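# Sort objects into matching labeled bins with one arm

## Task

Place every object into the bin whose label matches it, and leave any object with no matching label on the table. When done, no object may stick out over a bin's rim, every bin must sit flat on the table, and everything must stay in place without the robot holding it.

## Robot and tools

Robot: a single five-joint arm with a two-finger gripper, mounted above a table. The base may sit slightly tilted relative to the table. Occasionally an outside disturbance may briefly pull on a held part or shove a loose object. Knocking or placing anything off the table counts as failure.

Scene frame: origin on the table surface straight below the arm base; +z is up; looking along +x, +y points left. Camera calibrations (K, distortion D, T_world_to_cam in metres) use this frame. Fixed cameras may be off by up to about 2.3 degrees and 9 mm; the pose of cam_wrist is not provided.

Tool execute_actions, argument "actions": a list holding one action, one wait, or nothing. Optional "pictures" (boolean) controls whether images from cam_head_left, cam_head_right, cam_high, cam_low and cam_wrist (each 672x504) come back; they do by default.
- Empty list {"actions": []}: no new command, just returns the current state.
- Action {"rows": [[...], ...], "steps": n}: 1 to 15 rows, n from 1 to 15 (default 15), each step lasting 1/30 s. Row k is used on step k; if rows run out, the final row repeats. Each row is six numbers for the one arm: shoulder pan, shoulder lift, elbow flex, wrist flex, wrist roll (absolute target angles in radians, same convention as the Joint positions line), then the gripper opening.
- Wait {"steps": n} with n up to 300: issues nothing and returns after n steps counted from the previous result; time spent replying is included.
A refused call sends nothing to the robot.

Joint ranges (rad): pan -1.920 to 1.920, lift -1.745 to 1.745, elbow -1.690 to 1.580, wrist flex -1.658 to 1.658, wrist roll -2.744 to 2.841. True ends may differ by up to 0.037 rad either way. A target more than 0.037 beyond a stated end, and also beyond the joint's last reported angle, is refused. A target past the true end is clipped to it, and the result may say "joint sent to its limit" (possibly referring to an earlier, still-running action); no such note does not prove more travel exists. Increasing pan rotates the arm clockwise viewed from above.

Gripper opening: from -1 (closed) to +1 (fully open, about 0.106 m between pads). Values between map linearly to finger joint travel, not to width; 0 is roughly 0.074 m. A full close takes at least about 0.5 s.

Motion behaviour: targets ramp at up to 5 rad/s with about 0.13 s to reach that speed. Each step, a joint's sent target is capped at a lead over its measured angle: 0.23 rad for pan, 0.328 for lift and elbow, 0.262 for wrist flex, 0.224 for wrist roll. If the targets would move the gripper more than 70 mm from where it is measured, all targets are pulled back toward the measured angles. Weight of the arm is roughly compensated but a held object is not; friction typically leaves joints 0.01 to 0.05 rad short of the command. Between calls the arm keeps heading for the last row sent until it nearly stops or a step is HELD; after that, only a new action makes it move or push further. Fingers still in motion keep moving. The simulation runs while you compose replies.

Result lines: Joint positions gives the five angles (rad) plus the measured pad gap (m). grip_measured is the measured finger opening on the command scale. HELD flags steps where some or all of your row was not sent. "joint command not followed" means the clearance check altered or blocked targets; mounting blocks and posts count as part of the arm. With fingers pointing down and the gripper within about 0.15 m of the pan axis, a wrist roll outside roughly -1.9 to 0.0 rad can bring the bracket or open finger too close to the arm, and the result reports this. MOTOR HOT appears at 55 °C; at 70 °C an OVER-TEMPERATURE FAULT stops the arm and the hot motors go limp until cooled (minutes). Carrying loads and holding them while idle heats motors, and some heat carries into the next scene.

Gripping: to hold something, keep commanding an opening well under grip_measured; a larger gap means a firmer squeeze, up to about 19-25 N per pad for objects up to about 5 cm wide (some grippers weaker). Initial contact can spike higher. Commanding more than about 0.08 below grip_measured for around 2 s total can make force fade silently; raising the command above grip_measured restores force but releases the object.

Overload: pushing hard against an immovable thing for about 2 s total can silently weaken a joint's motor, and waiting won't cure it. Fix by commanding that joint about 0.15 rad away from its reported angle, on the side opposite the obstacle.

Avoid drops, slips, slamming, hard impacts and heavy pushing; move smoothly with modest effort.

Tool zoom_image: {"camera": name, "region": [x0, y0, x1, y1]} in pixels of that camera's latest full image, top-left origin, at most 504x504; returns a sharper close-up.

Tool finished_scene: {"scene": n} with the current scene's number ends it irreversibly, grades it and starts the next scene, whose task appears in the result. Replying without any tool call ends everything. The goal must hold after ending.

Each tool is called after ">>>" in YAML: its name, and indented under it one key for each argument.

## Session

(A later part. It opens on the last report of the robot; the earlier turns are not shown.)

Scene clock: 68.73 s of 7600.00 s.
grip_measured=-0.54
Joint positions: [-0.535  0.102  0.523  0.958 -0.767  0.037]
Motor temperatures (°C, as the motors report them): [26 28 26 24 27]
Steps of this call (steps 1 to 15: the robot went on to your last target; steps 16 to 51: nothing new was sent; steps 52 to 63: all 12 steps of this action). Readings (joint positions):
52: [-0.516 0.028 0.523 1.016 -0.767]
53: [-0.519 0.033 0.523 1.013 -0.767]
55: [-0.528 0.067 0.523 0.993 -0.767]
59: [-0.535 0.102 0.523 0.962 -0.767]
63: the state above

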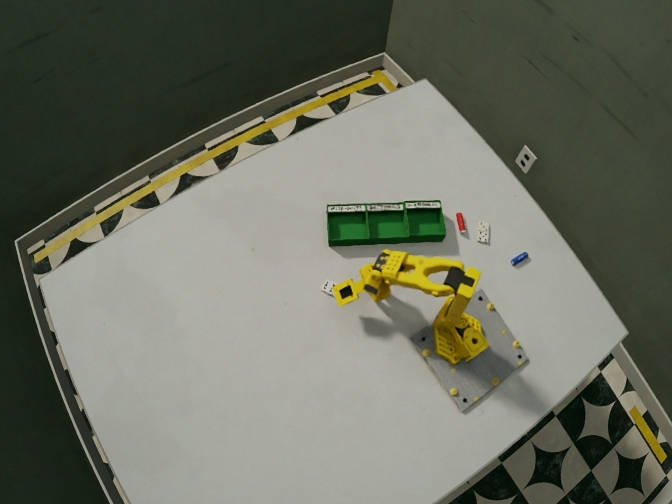

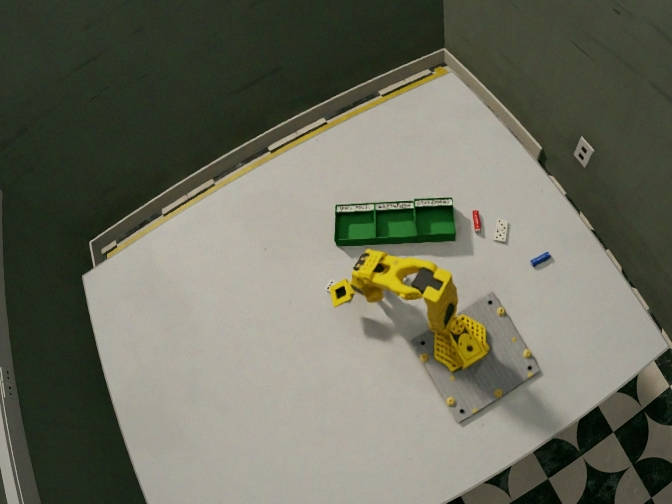

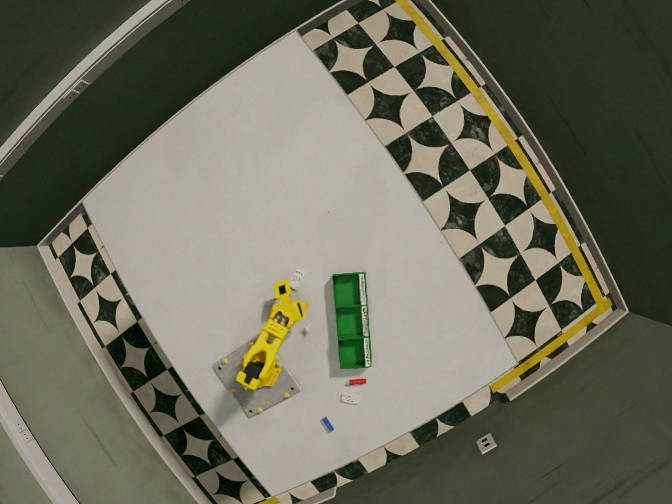

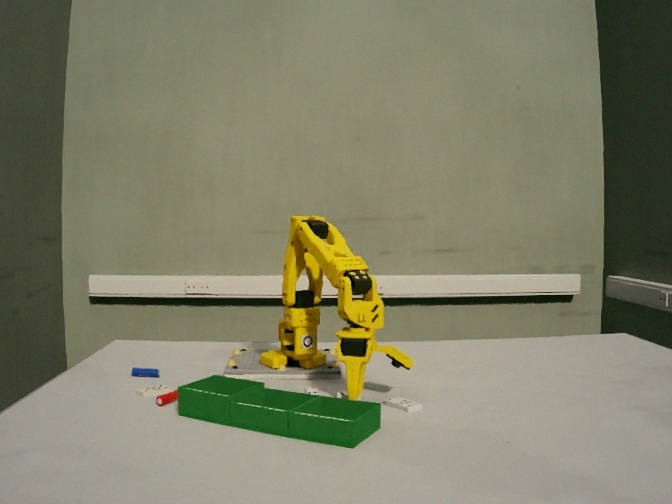

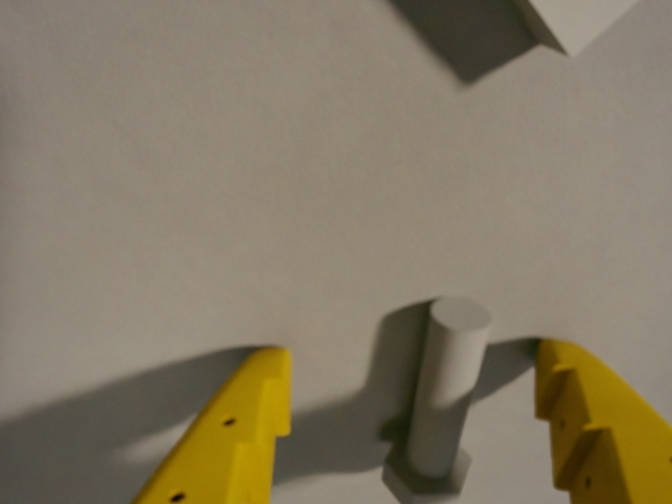

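Shadows meet tips: at table. Close.

>>> execute_actions:
  actions:
    - {"rows":[[-0.54,0.11,0.515,0.95,-0.76,-0.62],[-0.54,0.11,0.515,0.95,-0.76,-0.7],[-0.54,0.11,0.515,0.95,-0.76,-0.78],[-0.54,0.11,0.515,0.95,-0.76,-0.86],[-0.54,0.11,0.515,0.95,-0.76,-0.92],[-0.54,0.11,0.515,0.95,-0.76,-0.97]],"steps":14}

Scene clock: 70.47 s of 7600.00 s.
grip_measured=-0.94
Joint positions: [-0.535  0.102  0.518  0.956 -0.767  0.007]
Motor temperatures (°C, as the motors report them): [26 28 26 24 27]
Steps of this call (steps 1 to 15: the robot went on to your last target; steps 16 to 38: nothing new was sent; steps 39 to 52: all 14 steps of this action). Readings (joint positions):
39: [-0.535 0.102 0.523 0.958 -0.767]
40: [-0.535 0.102 0.523 0.958 -0.767]
42: [-0.535 0.102 0.520 0.956 -0.767]
46: [-0.535 0.102 0.518 0.956 -0.767]
52: the state above

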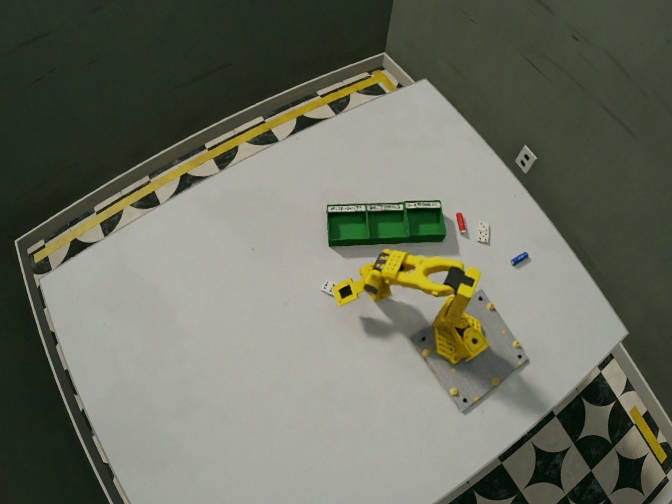

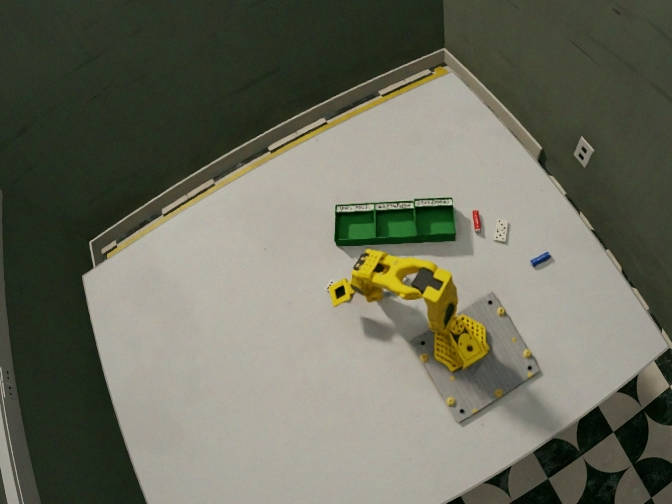

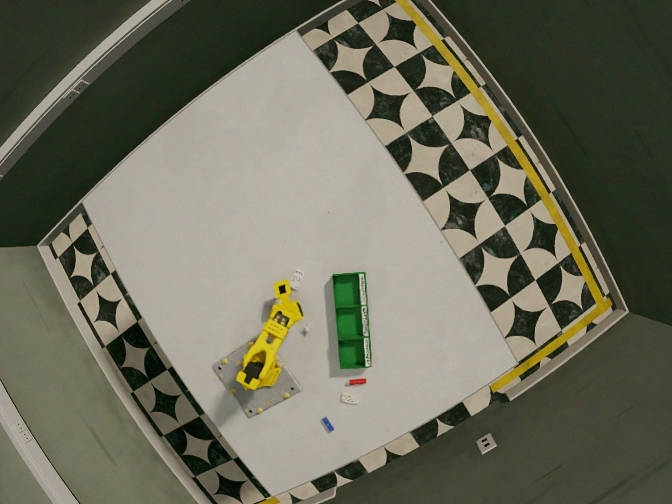

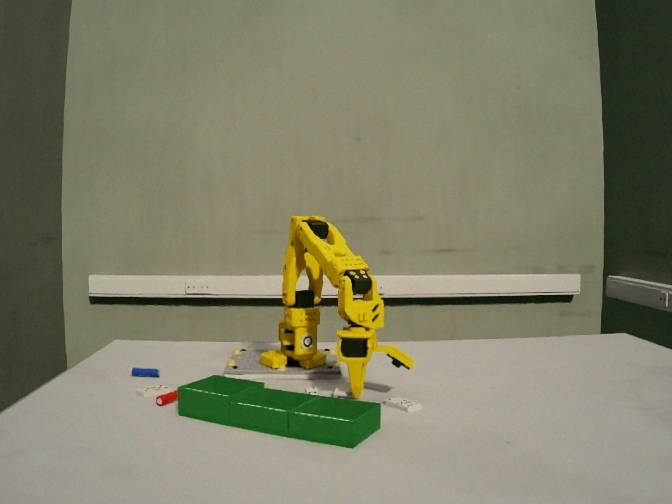

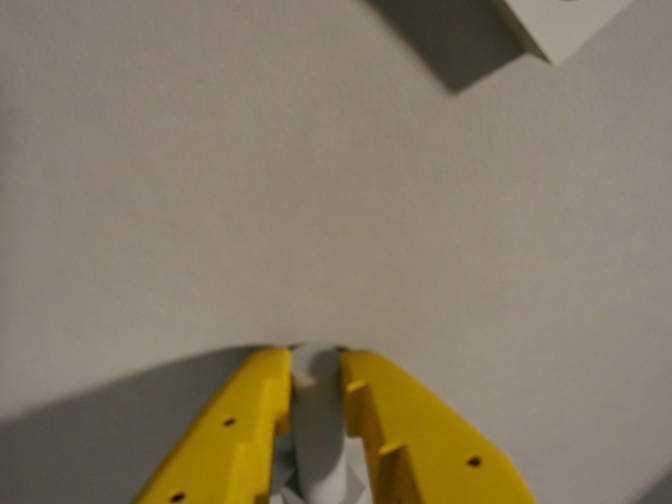

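>>> execute_actions:
  actions:
    - {"rows":[[-0.54,0.09,0.5,0.98,-0.76,-1],[-0.54,0.07,0.47,1.03,-0.76,-1],[-0.54,0.04,0.43,1.1,-0.76,-1],[-0.54,0.01,0.38,1.18,-0.76,-1],[-0.54,-0.02,0.32,1.26,-0.76,-1],[-0.53,-0.05,0.25,1.34,-0.76,-1],[-0.51,-0.07,0.18,1.41,-0.76,-1],[-0.48,-0.07,0.1,1.45,-0.76,-1],[-0.45,-0.04,0.02,1.46,-0.76,-1],[-0.42,0.01,-0.06,1.45,-0.76,-1],[-0.39,0.07,-0.14,1.43,-0.76,-1],[-0.36,0.14,-0.22,1.4,-0.76,-1],[-0.33,0.21,-0.3,1.37,-0.76,-1],[-0.31,0.28,-0.37,1.34,-0.76,-1],[-0.29,0.35,-0.43,1.3,-0.76,-1]]}
  pictures: false

>>> execute_actions:
  actions:
    - {"rows":[[-0.28,0.41,-0.48,1.27,-0.76,-1],[-0.27,0.47,-0.53,1.24,-0.76,-1],[-0.27,0.53,-0.57,1.2,-0.76,-1],[-0.27,0.57,-0.6,1.18,-0.76,-1]],"steps":14}

Scene clock: 74.33 s of 7600.00 s.
grip_measured=-0.94
Joint positions: [-0.357  0.146 -0.195  1.381 -0.767  0.007]
Motor temperatures (°C, as the motors report them): [26 28 26 24 27]
Steps of this call (steps 1 to 15: the robot went on to your last target; steps 16 to 90: nothing new was sent; then 0.37 s passed at rest; steps 91 to 105: all 15 steps of this action). Readings (joint positions):
91: [-0.535 0.102 0.518 0.956 -0.767]
92: [-0.535 0.102 0.517 0.961 -0.767]
94: [-0.535 0.084 0.489 1.013 -0.767]
98: [-0.528 -0.013 0.319 1.247 -0.767]
105: the state above

Scene clock: 74.80 s of 7600.00 s.
grip_measured=-0.94
Joint positions: [-0.274  0.555 -0.582  1.188 -0.767  0.007]
Motor temperatures (°C, as the motors report them): [26 28 26 24 27]
Steps of this call (steps 1 to 14: all 14 steps of this action). Readings (joint positions):
1: [-0.331 0.209 -0.270 1.355 -0.767]
2: [-0.311 0.274 -0.341 1.326 -0.767]
4: [-0.285 0.401 -0.464 1.263 -0.767]
8: [-0.274 0.545 -0.568 1.195 -0.767]
14: the state above

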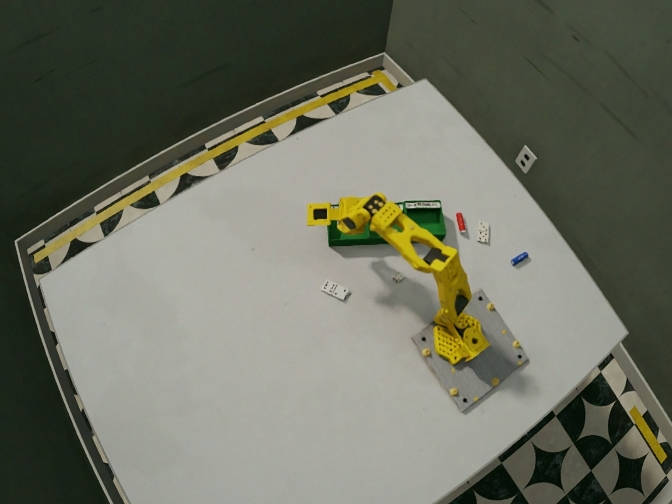

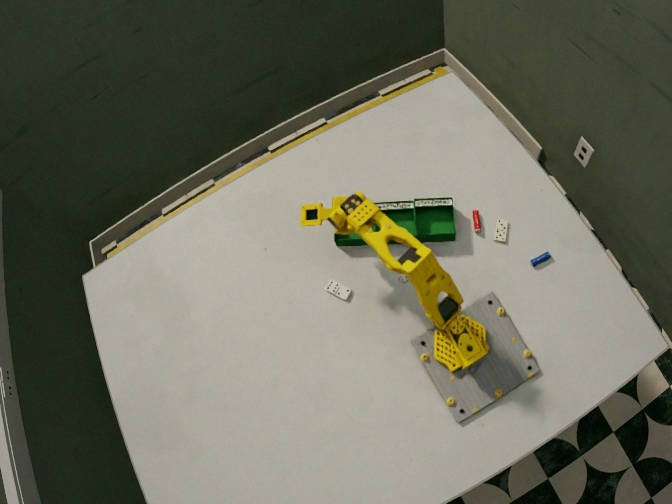

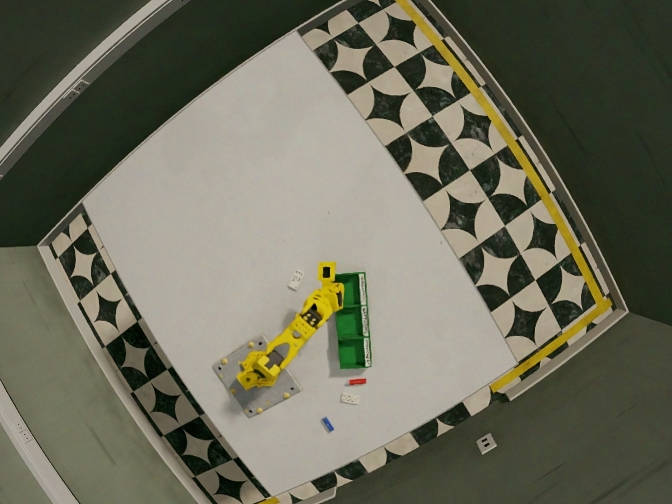

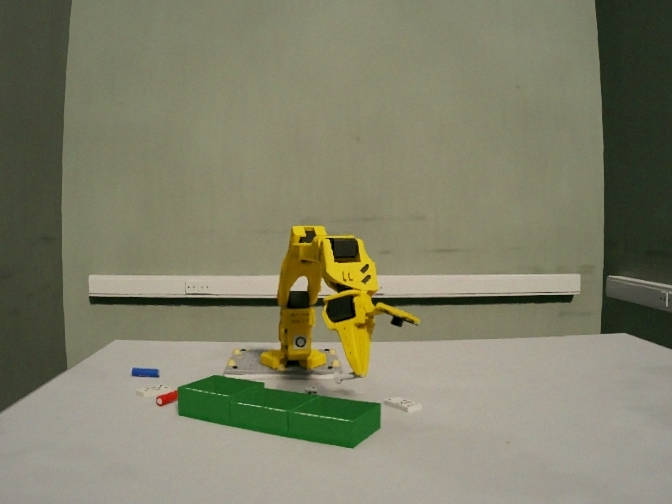

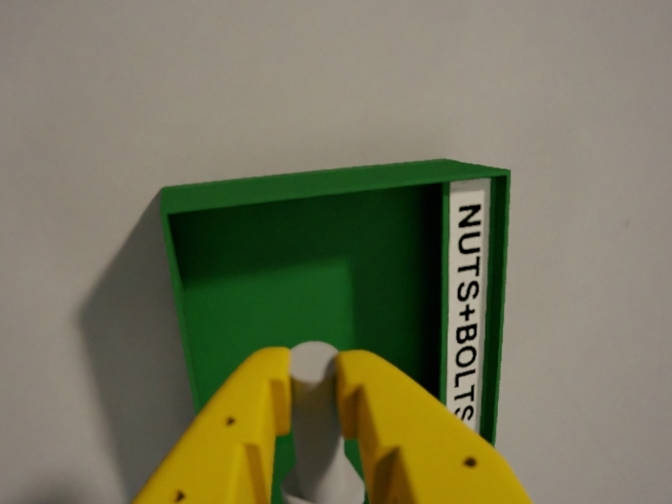

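>>> execute_actions:
  actions:
    - {"rows":[[-0.28,0.59,-0.63,1.19,-0.76,-1],[-0.29,0.63,-0.67,1.2,-0.76,-1],[-0.3,0.67,-0.71,1.21,-0.76,-1],[-0.31,0.71,-0.75,1.22,-0.76,-1],[-0.31,0.75,-0.79,1.22,-0.76,-1],[-0.31,0.77,-0.8,1.22,-0.76,-1]],"steps":13}

Scene clock: 77.23 s of 7600.00 s.
grip_measured=-0.94
Joint positions: [-0.306  0.754 -0.78   1.214 -0.767  0.007]
Motor temperatures (°C, as the motors report them): [26 28 26 24 27]
Steps of this call (steps 1 to 15: the robot went on to your last target; steps 16 to 60: nothing new was sent; steps 61 to 73: all 13 steps of this action). Readings (joint positions):
61: [-0.274 0.555 -0.583 1.188 -0.767]
62: [-0.275 0.562 -0.592 1.188 -0.767]
64: [-0.283 0.608 -0.641 1.195 -0.767]
68: [-0.303 0.732 -0.757 1.211 -0.767]
73: the state above

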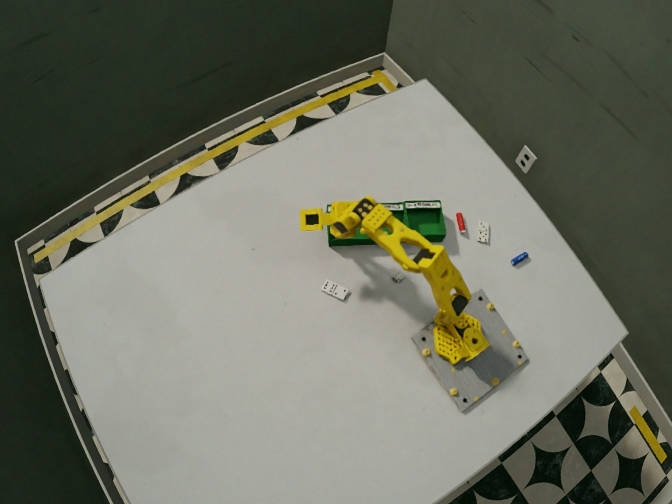

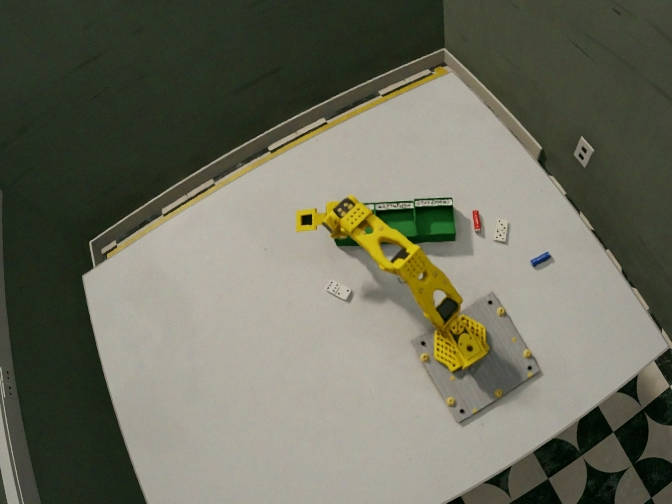

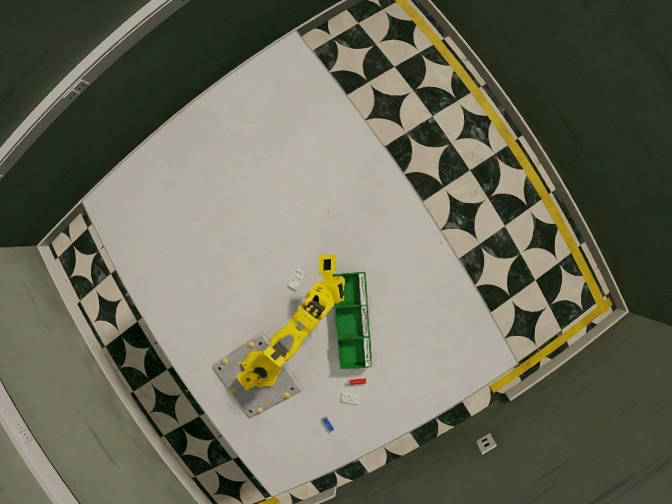

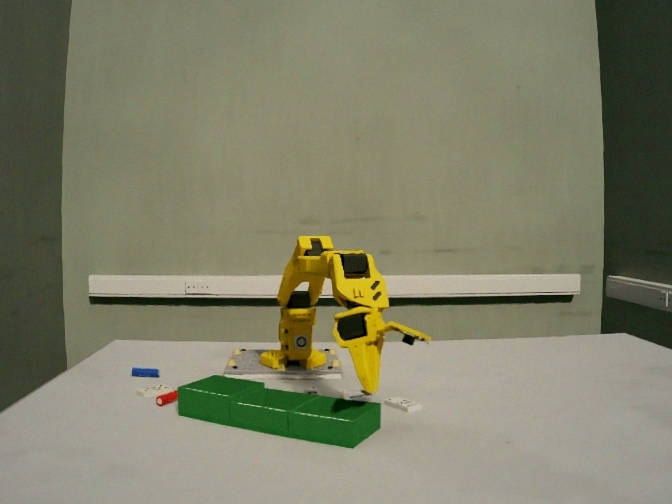

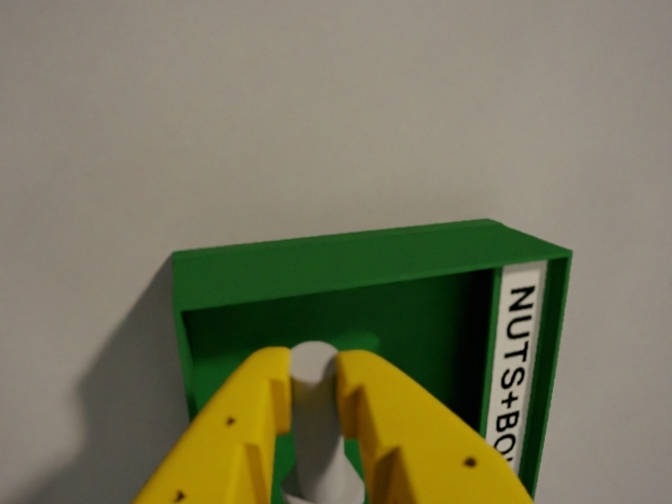

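>>> execute_actions:
  actions:
    - {"rows":[[-0.31,0.79,-0.79,1.21,-0.76,-1],[-0.31,0.81,-0.78,1.2,-0.76,-1],[-0.31,0.82,-0.78,1.2,-0.76,-1],[-0.31,0.82,-0.78,1.2,-0.76,-1],[-0.31,0.82,-0.78,1.2,-0.76,-1],[-0.31,0.82,-0.78,1.2,-0.76,-1],[-0.31,0.82,-0.78,1.2,-0.76,-0.9],[-0.31,0.82,-0.78,1.2,-0.76,-0.8],[-0.31,0.82,-0.78,1.2,-0.76,-0.7]]}

Scene clock: 79.10 s of 7600.00 s.
grip_measured=-0.73
Joint positions: [-0.306  0.803 -0.781  1.208 -0.767  0.022]
Motor temperatures (°C, as the motors report them): [26 28 26 24 27]
Steps of this call (steps 1 to 15: the robot went on to your last target; steps 16 to 41: nothing new was sent; steps 42 to 56: all 15 steps of this action). Readings (joint positions):
42: [-0.306 0.754 -0.781 1.214 -0.767]
43: [-0.306 0.760 -0.781 1.212 -0.767]
45: [-0.306 0.786 -0.781 1.209 -0.767]
49: [-0.306 0.803 -0.781 1.208 -0.767]
56: the state above

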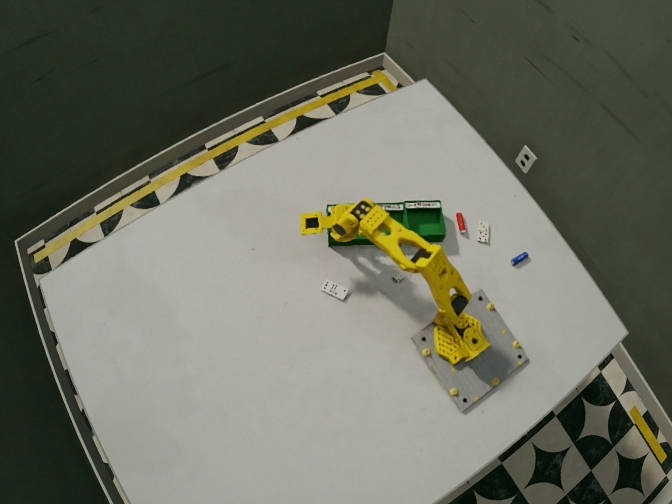

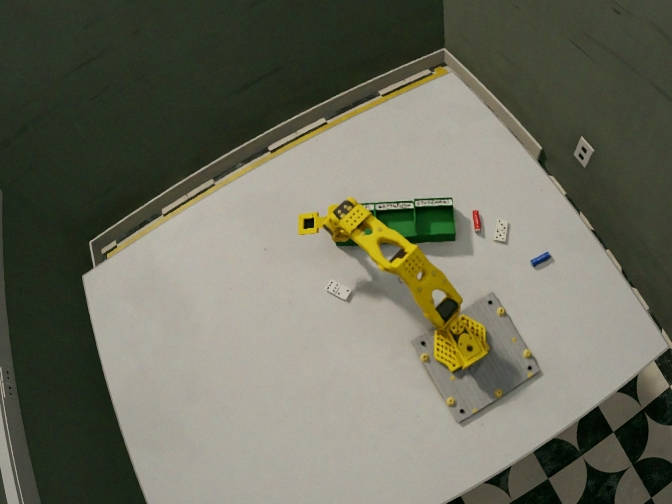

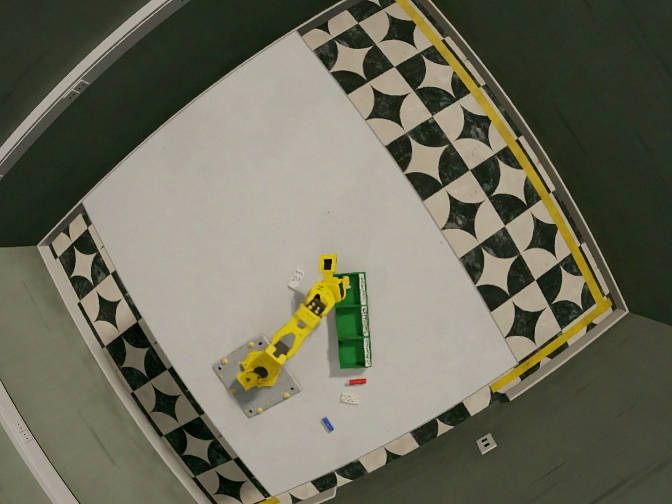

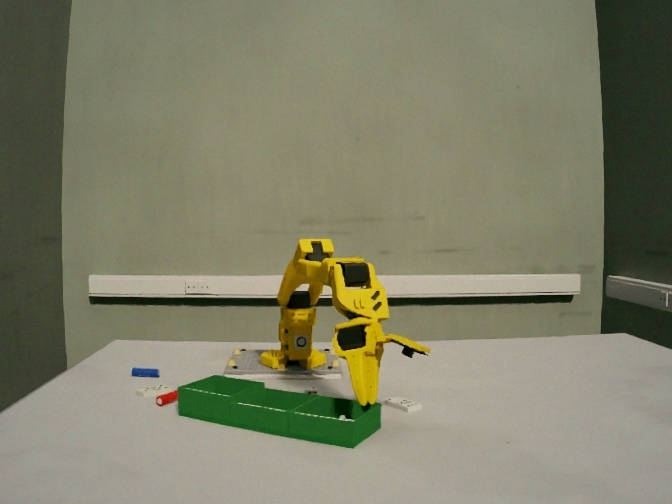

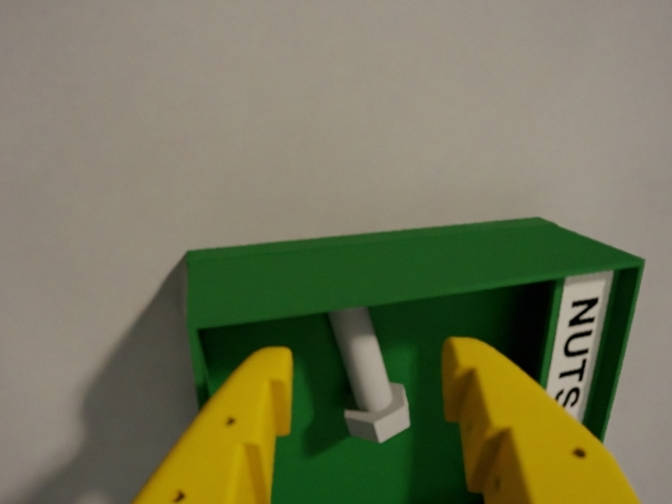

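>>> execute_actions:
  actions:
    - {"rows":[[-0.31,0.78,-0.78,1.22,-0.76,-0.7],[-0.31,0.73,-0.76,1.25,-0.78,-0.7],[-0.31,0.67,-0.73,1.28,-0.81,-0.7],[-0.29,0.61,-0.69,1.31,-0.85,-0.7],[-0.23,0.55,-0.64,1.34,-0.89,-0.68],[-0.14,0.49,-0.58,1.37,-0.93,-0.66],[-0.03,0.44,-0.52,1.4,-0.97,-0.64],[0.09,0.4,-0.46,1.42,-1.01,-0.62],[0.21,0.38,-0.41,1.44,-1.05,-0.6],[0.33,0.37,-0.37,1.45,-1.09,-0.58],[0.45,0.37,-0.34,1.46,-1.13,-0.56],[0.56,0.37,-0.32,1.46,-1.17,-0.55],[0.65,0.38,-0.3,1.46,-1.2,-0.55],[0.71,0.39,-0.29,1.46,-1.22,-0.55],[0.74,0.39,-0.28,1.46,-1.22,-0.55]]}
  pictures: false

>>> execute_actions:
  actions:
    - {"steps":12}

Scene clock: 82.57 s of 7600.00 s.
grip_measured=-0.57
Joint positions: [ 0.182  0.395 -0.339  1.447 -1.162  0.034]
Motor temperatures (°C, as the motors report them): [26 28 26 24 27]
Steps of this call (steps 1 to 15: the robot went on to your last target; steps 16 to 89: nothing new was sent; steps 90 to 104: all 15 steps of this action). Readings (joint positions):
90: [-0.306 0.803 -0.781 1.208 -0.767]
91: [-0.306 0.801 -0.781 1.211 -0.767]
93: [-0.306 0.762 -0.764 1.240 -0.783]
97: [-0.212 0.561 -0.632 1.343 -0.898]
104: the state above

Scene clock: 82.97 s of 7600.00 s.
grip_measured=-0.56
Joint positions: [ 0.733  0.395 -0.299  1.452 -1.212  0.035]
Motor temperatures (°C, as the motors report them): [26 28 26 24 27]
Steps of this call (steps 1 to 12: the robot went on to your last target). Readings (joint positions):
1: [0.240 0.395 -0.319 1.450 -1.183]
2: [0.298 0.395 -0.307 1.452 -1.195]
4: [0.415 0.395 -0.299 1.452 -1.208]
8: [0.644 0.395 -0.299 1.452 -1.212]
12: the state above

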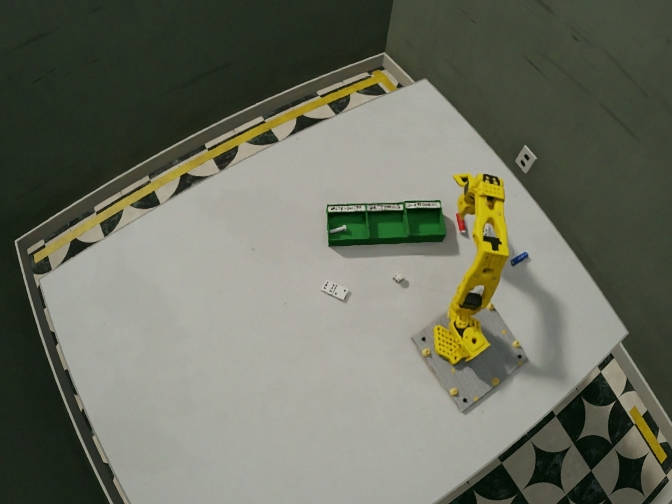

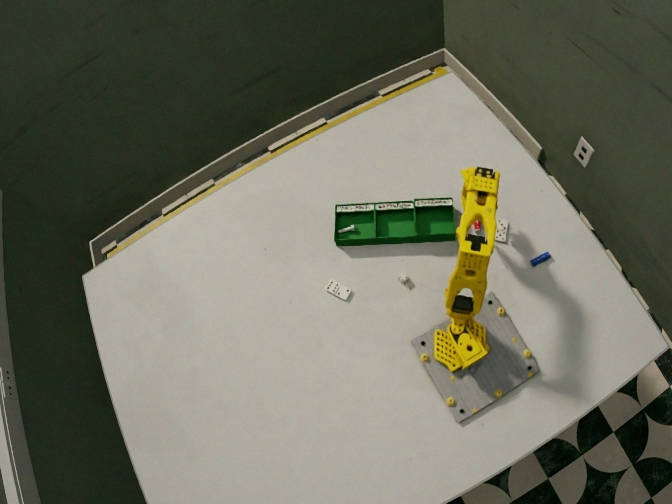

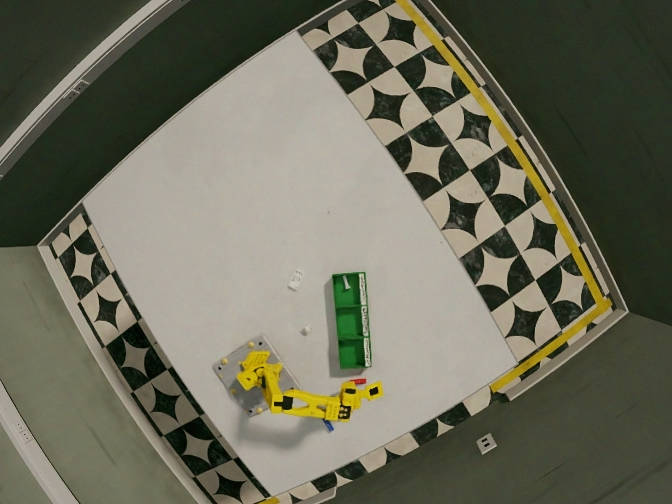

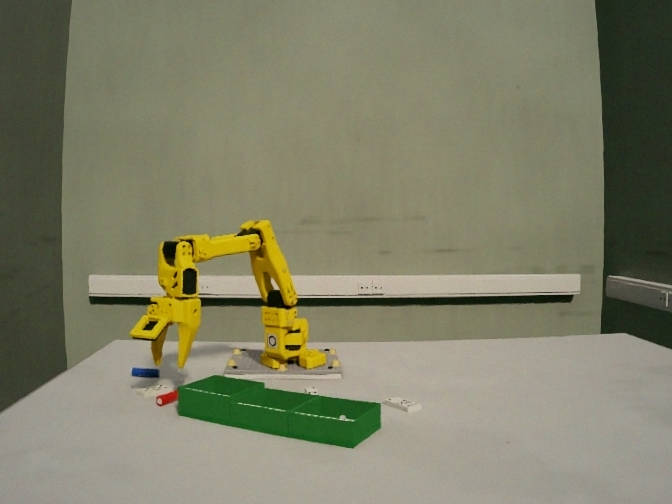

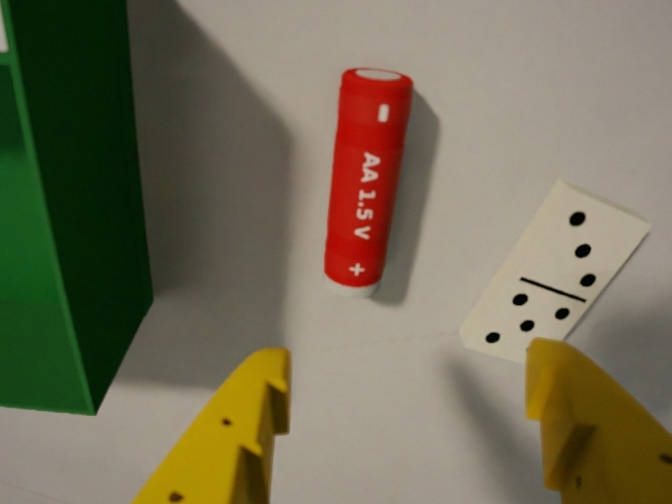

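>>> execute_actions:
  actions:
    - {"rows":[[0.74,0.42,-0.27,1.42,-1.25,-0.58],[0.74,0.44,-0.25,1.38,-1.28,-0.6],[0.74,0.46,-0.23,1.34,-1.3,-0.6],[0.74,0.48,-0.21,1.3,-1.3,-0.6],[0.74,0.495,-0.19,1.27,-1.3,-0.6]],"steps":13}

Scene clock: 87.27 s of 7600.00 s.
grip_measured=-0.59
Joint positions: [ 0.736  0.479 -0.207  1.278 -1.292  0.033]
Motor temperatures (°C, as the motors report them): [26 28 26 24 27]
Steps of this call (steps 1 to 30: the robot went on to your last target; steps 31 to 100: nothing new was sent; then 0.53 s passed at rest; steps 101 to 113: all 13 steps of this action). Readings (joint positions):
101: [0.736 0.395 -0.298 1.452 -1.214]
102: [0.736 0.398 -0.293 1.447 -1.223]
104: [0.736 0.423 -0.269 1.401 -1.260]
108: [0.736 0.476 -0.210 1.297 -1.289]
113: the state above

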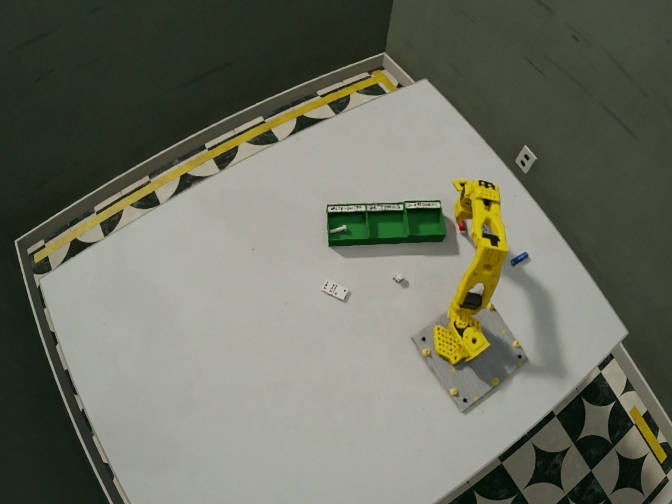

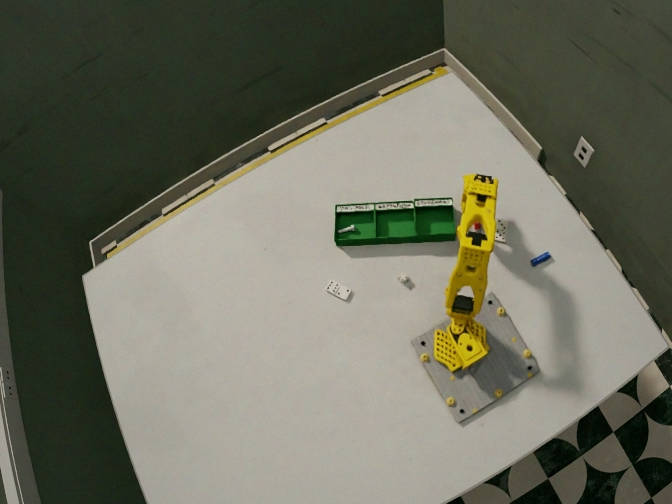

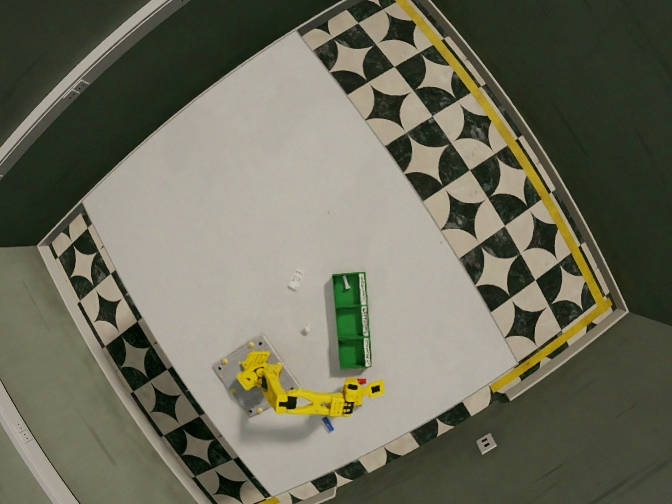

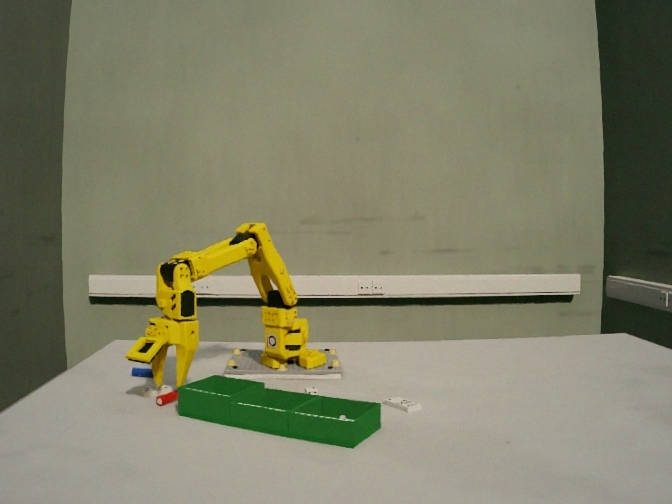

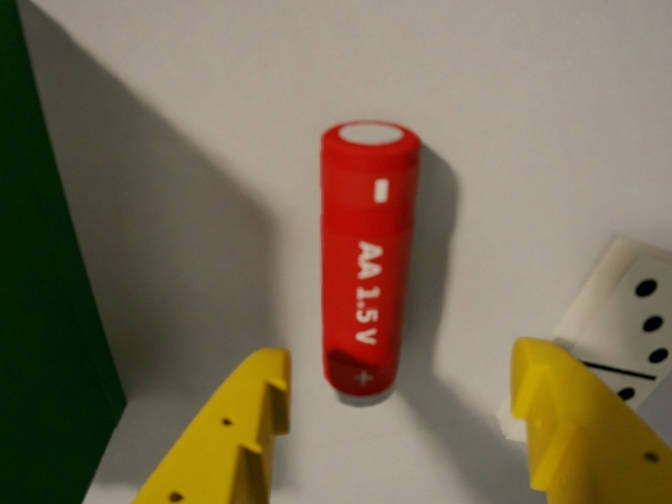

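>>> execute_actions:
  actions:
    - {"rows":[[0.73,0.51,-0.26,1.3,-1.3,-0.6],[0.72,0.54,-0.31,1.32,-1.3,-0.6],[0.71,0.57,-0.36,1.345,-1.3,-0.6],[0.705,0.6,-0.41,1.37,-1.3,-0.6],[0.705,0.63,-0.46,1.39,-1.3,-0.6],[0.705,0.66,-0.5,1.41,-1.3,-0.6],[0.705,0.68,-0.52,1.415,-1.3,-0.6]]}

Scene clock: 89.97 s of 7600.00 s.
grip_measured=-0.59
Joint positions: [ 0.711  0.662 -0.503  1.409 -1.292  0.033]
Motor temperatures (°C, as the motors report them): [26 28 26 24 27]
Steps of this call (steps 1 to 15: the robot went on to your last target; steps 16 to 66: nothing new was sent; steps 67 to 81: all 15 steps of this action). Readings (joint positions):
67: [0.736 0.481 -0.207 1.278 -1.292]
68: [0.736 0.485 -0.210 1.283 -1.292]
70: [0.726 0.524 -0.264 1.310 -1.292]
74: [0.711 0.630 -0.444 1.387 -1.292]
81: the state above

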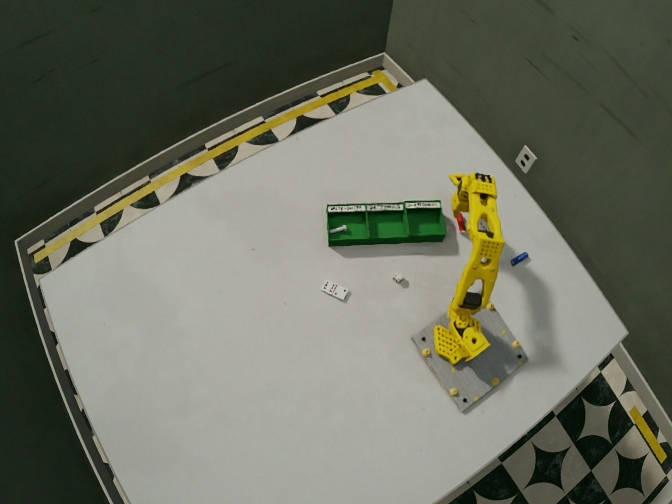

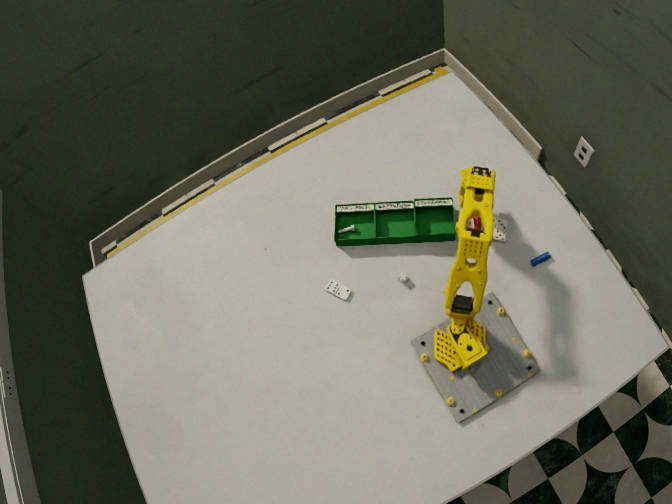

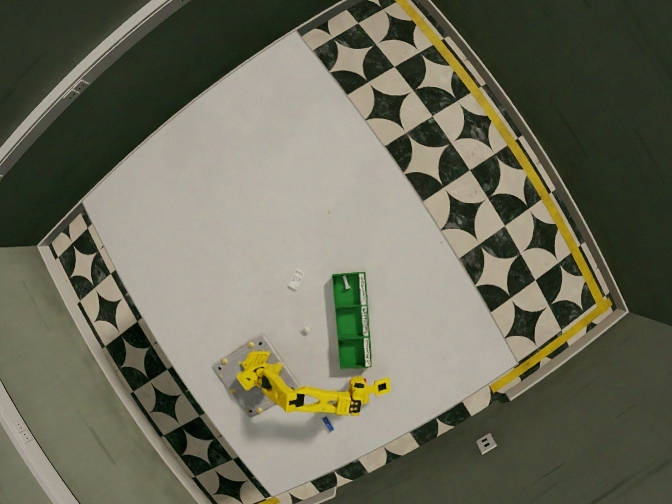

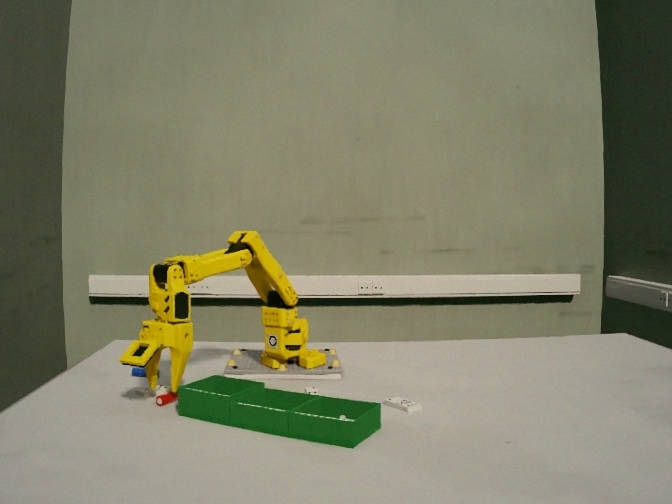

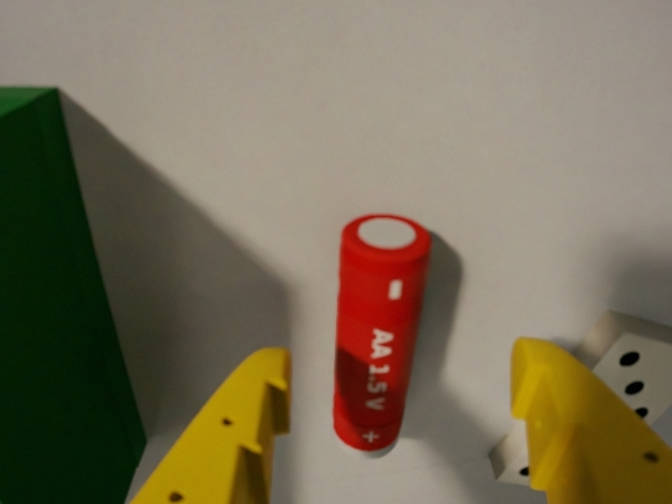

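>>> execute_actions:
  actions:
    - {"rows":[[0.7,0.68,-0.51,1.4,-1.3,-0.62],[0.69,0.695,-0.5,1.38,-1.3,-0.64],[0.685,0.71,-0.49,1.36,-1.32,-0.65],[0.685,0.72,-0.48,1.345,-1.33,-0.65],[0.685,0.73,-0.47,1.33,-1.33,-0.65]],"steps":13}

Scene clock: 91.87 s of 7600.00 s.
grip_measured=-0.64
Joint positions: [ 0.69   0.713 -0.49   1.336 -1.323  0.029]
Motor temperatures (°C, as the motors report them): [26 28 26 24 27]
Steps of this call (steps 1 to 15: the robot went on to your last target; steps 16 to 44: nothing new was sent; steps 45 to 57: all 13 steps of this action). Readings (joint positions):
45: [0.710 0.662 -0.505 1.409 -1.292]
46: [0.708 0.663 -0.505 1.407 -1.292]
48: [0.699 0.679 -0.505 1.387 -1.300]
52: [0.690 0.711 -0.490 1.344 -1.320]
57: the state above

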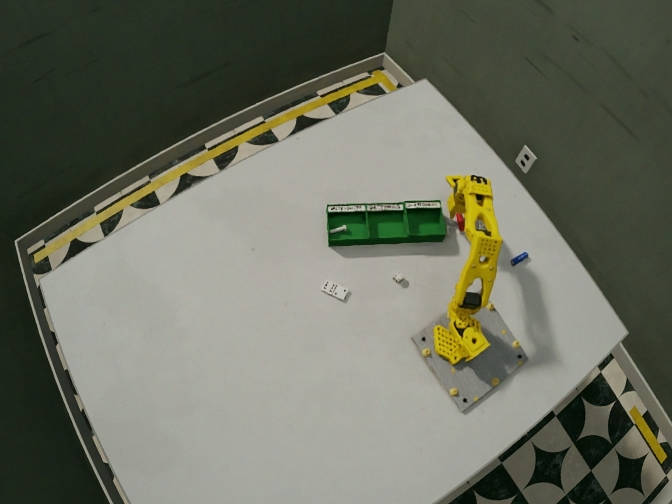

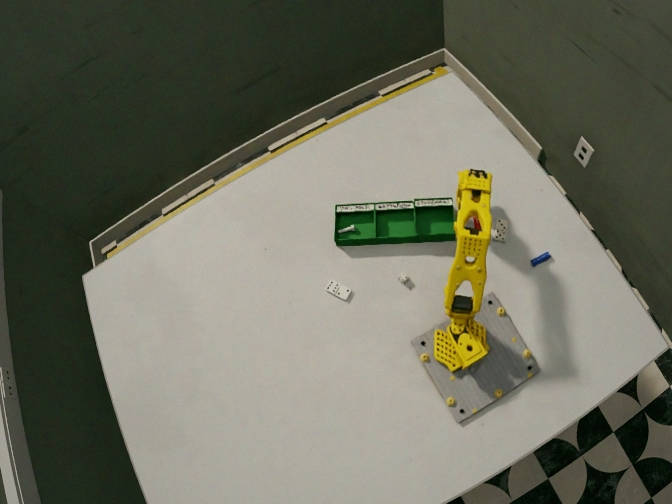

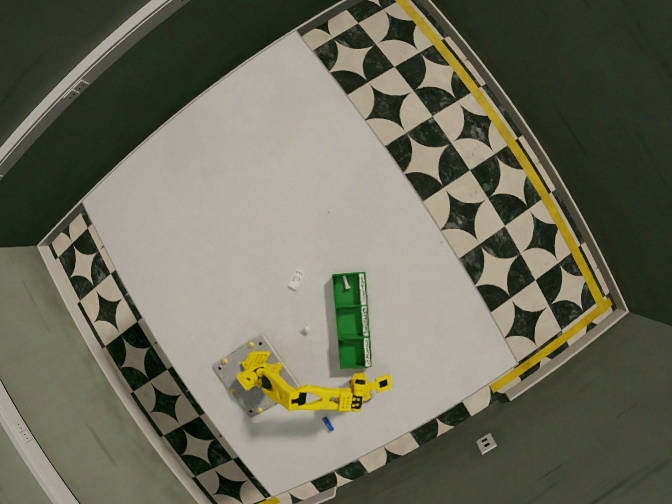

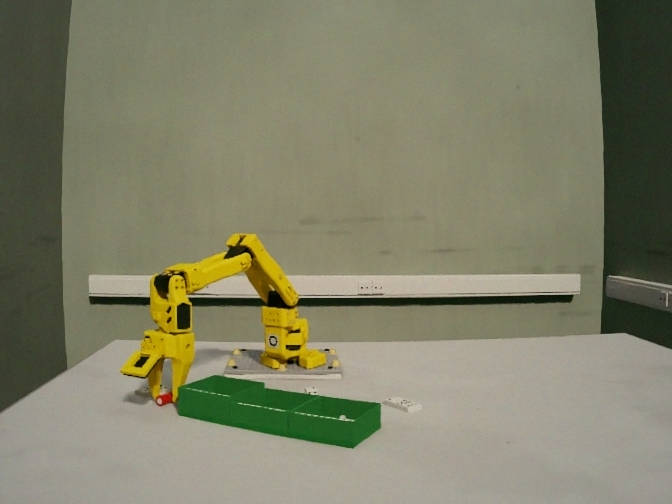

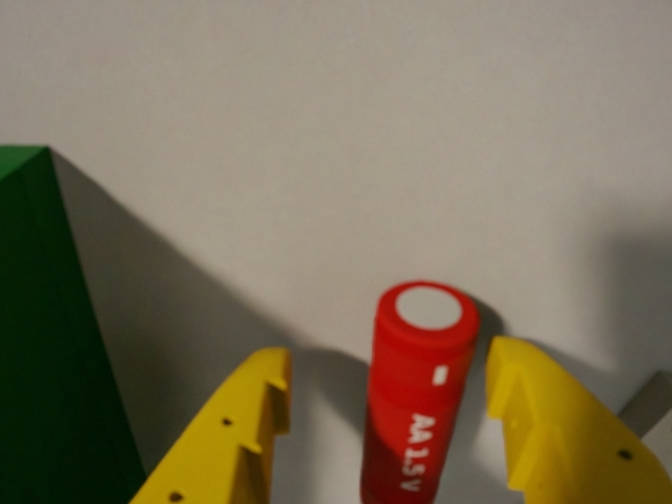

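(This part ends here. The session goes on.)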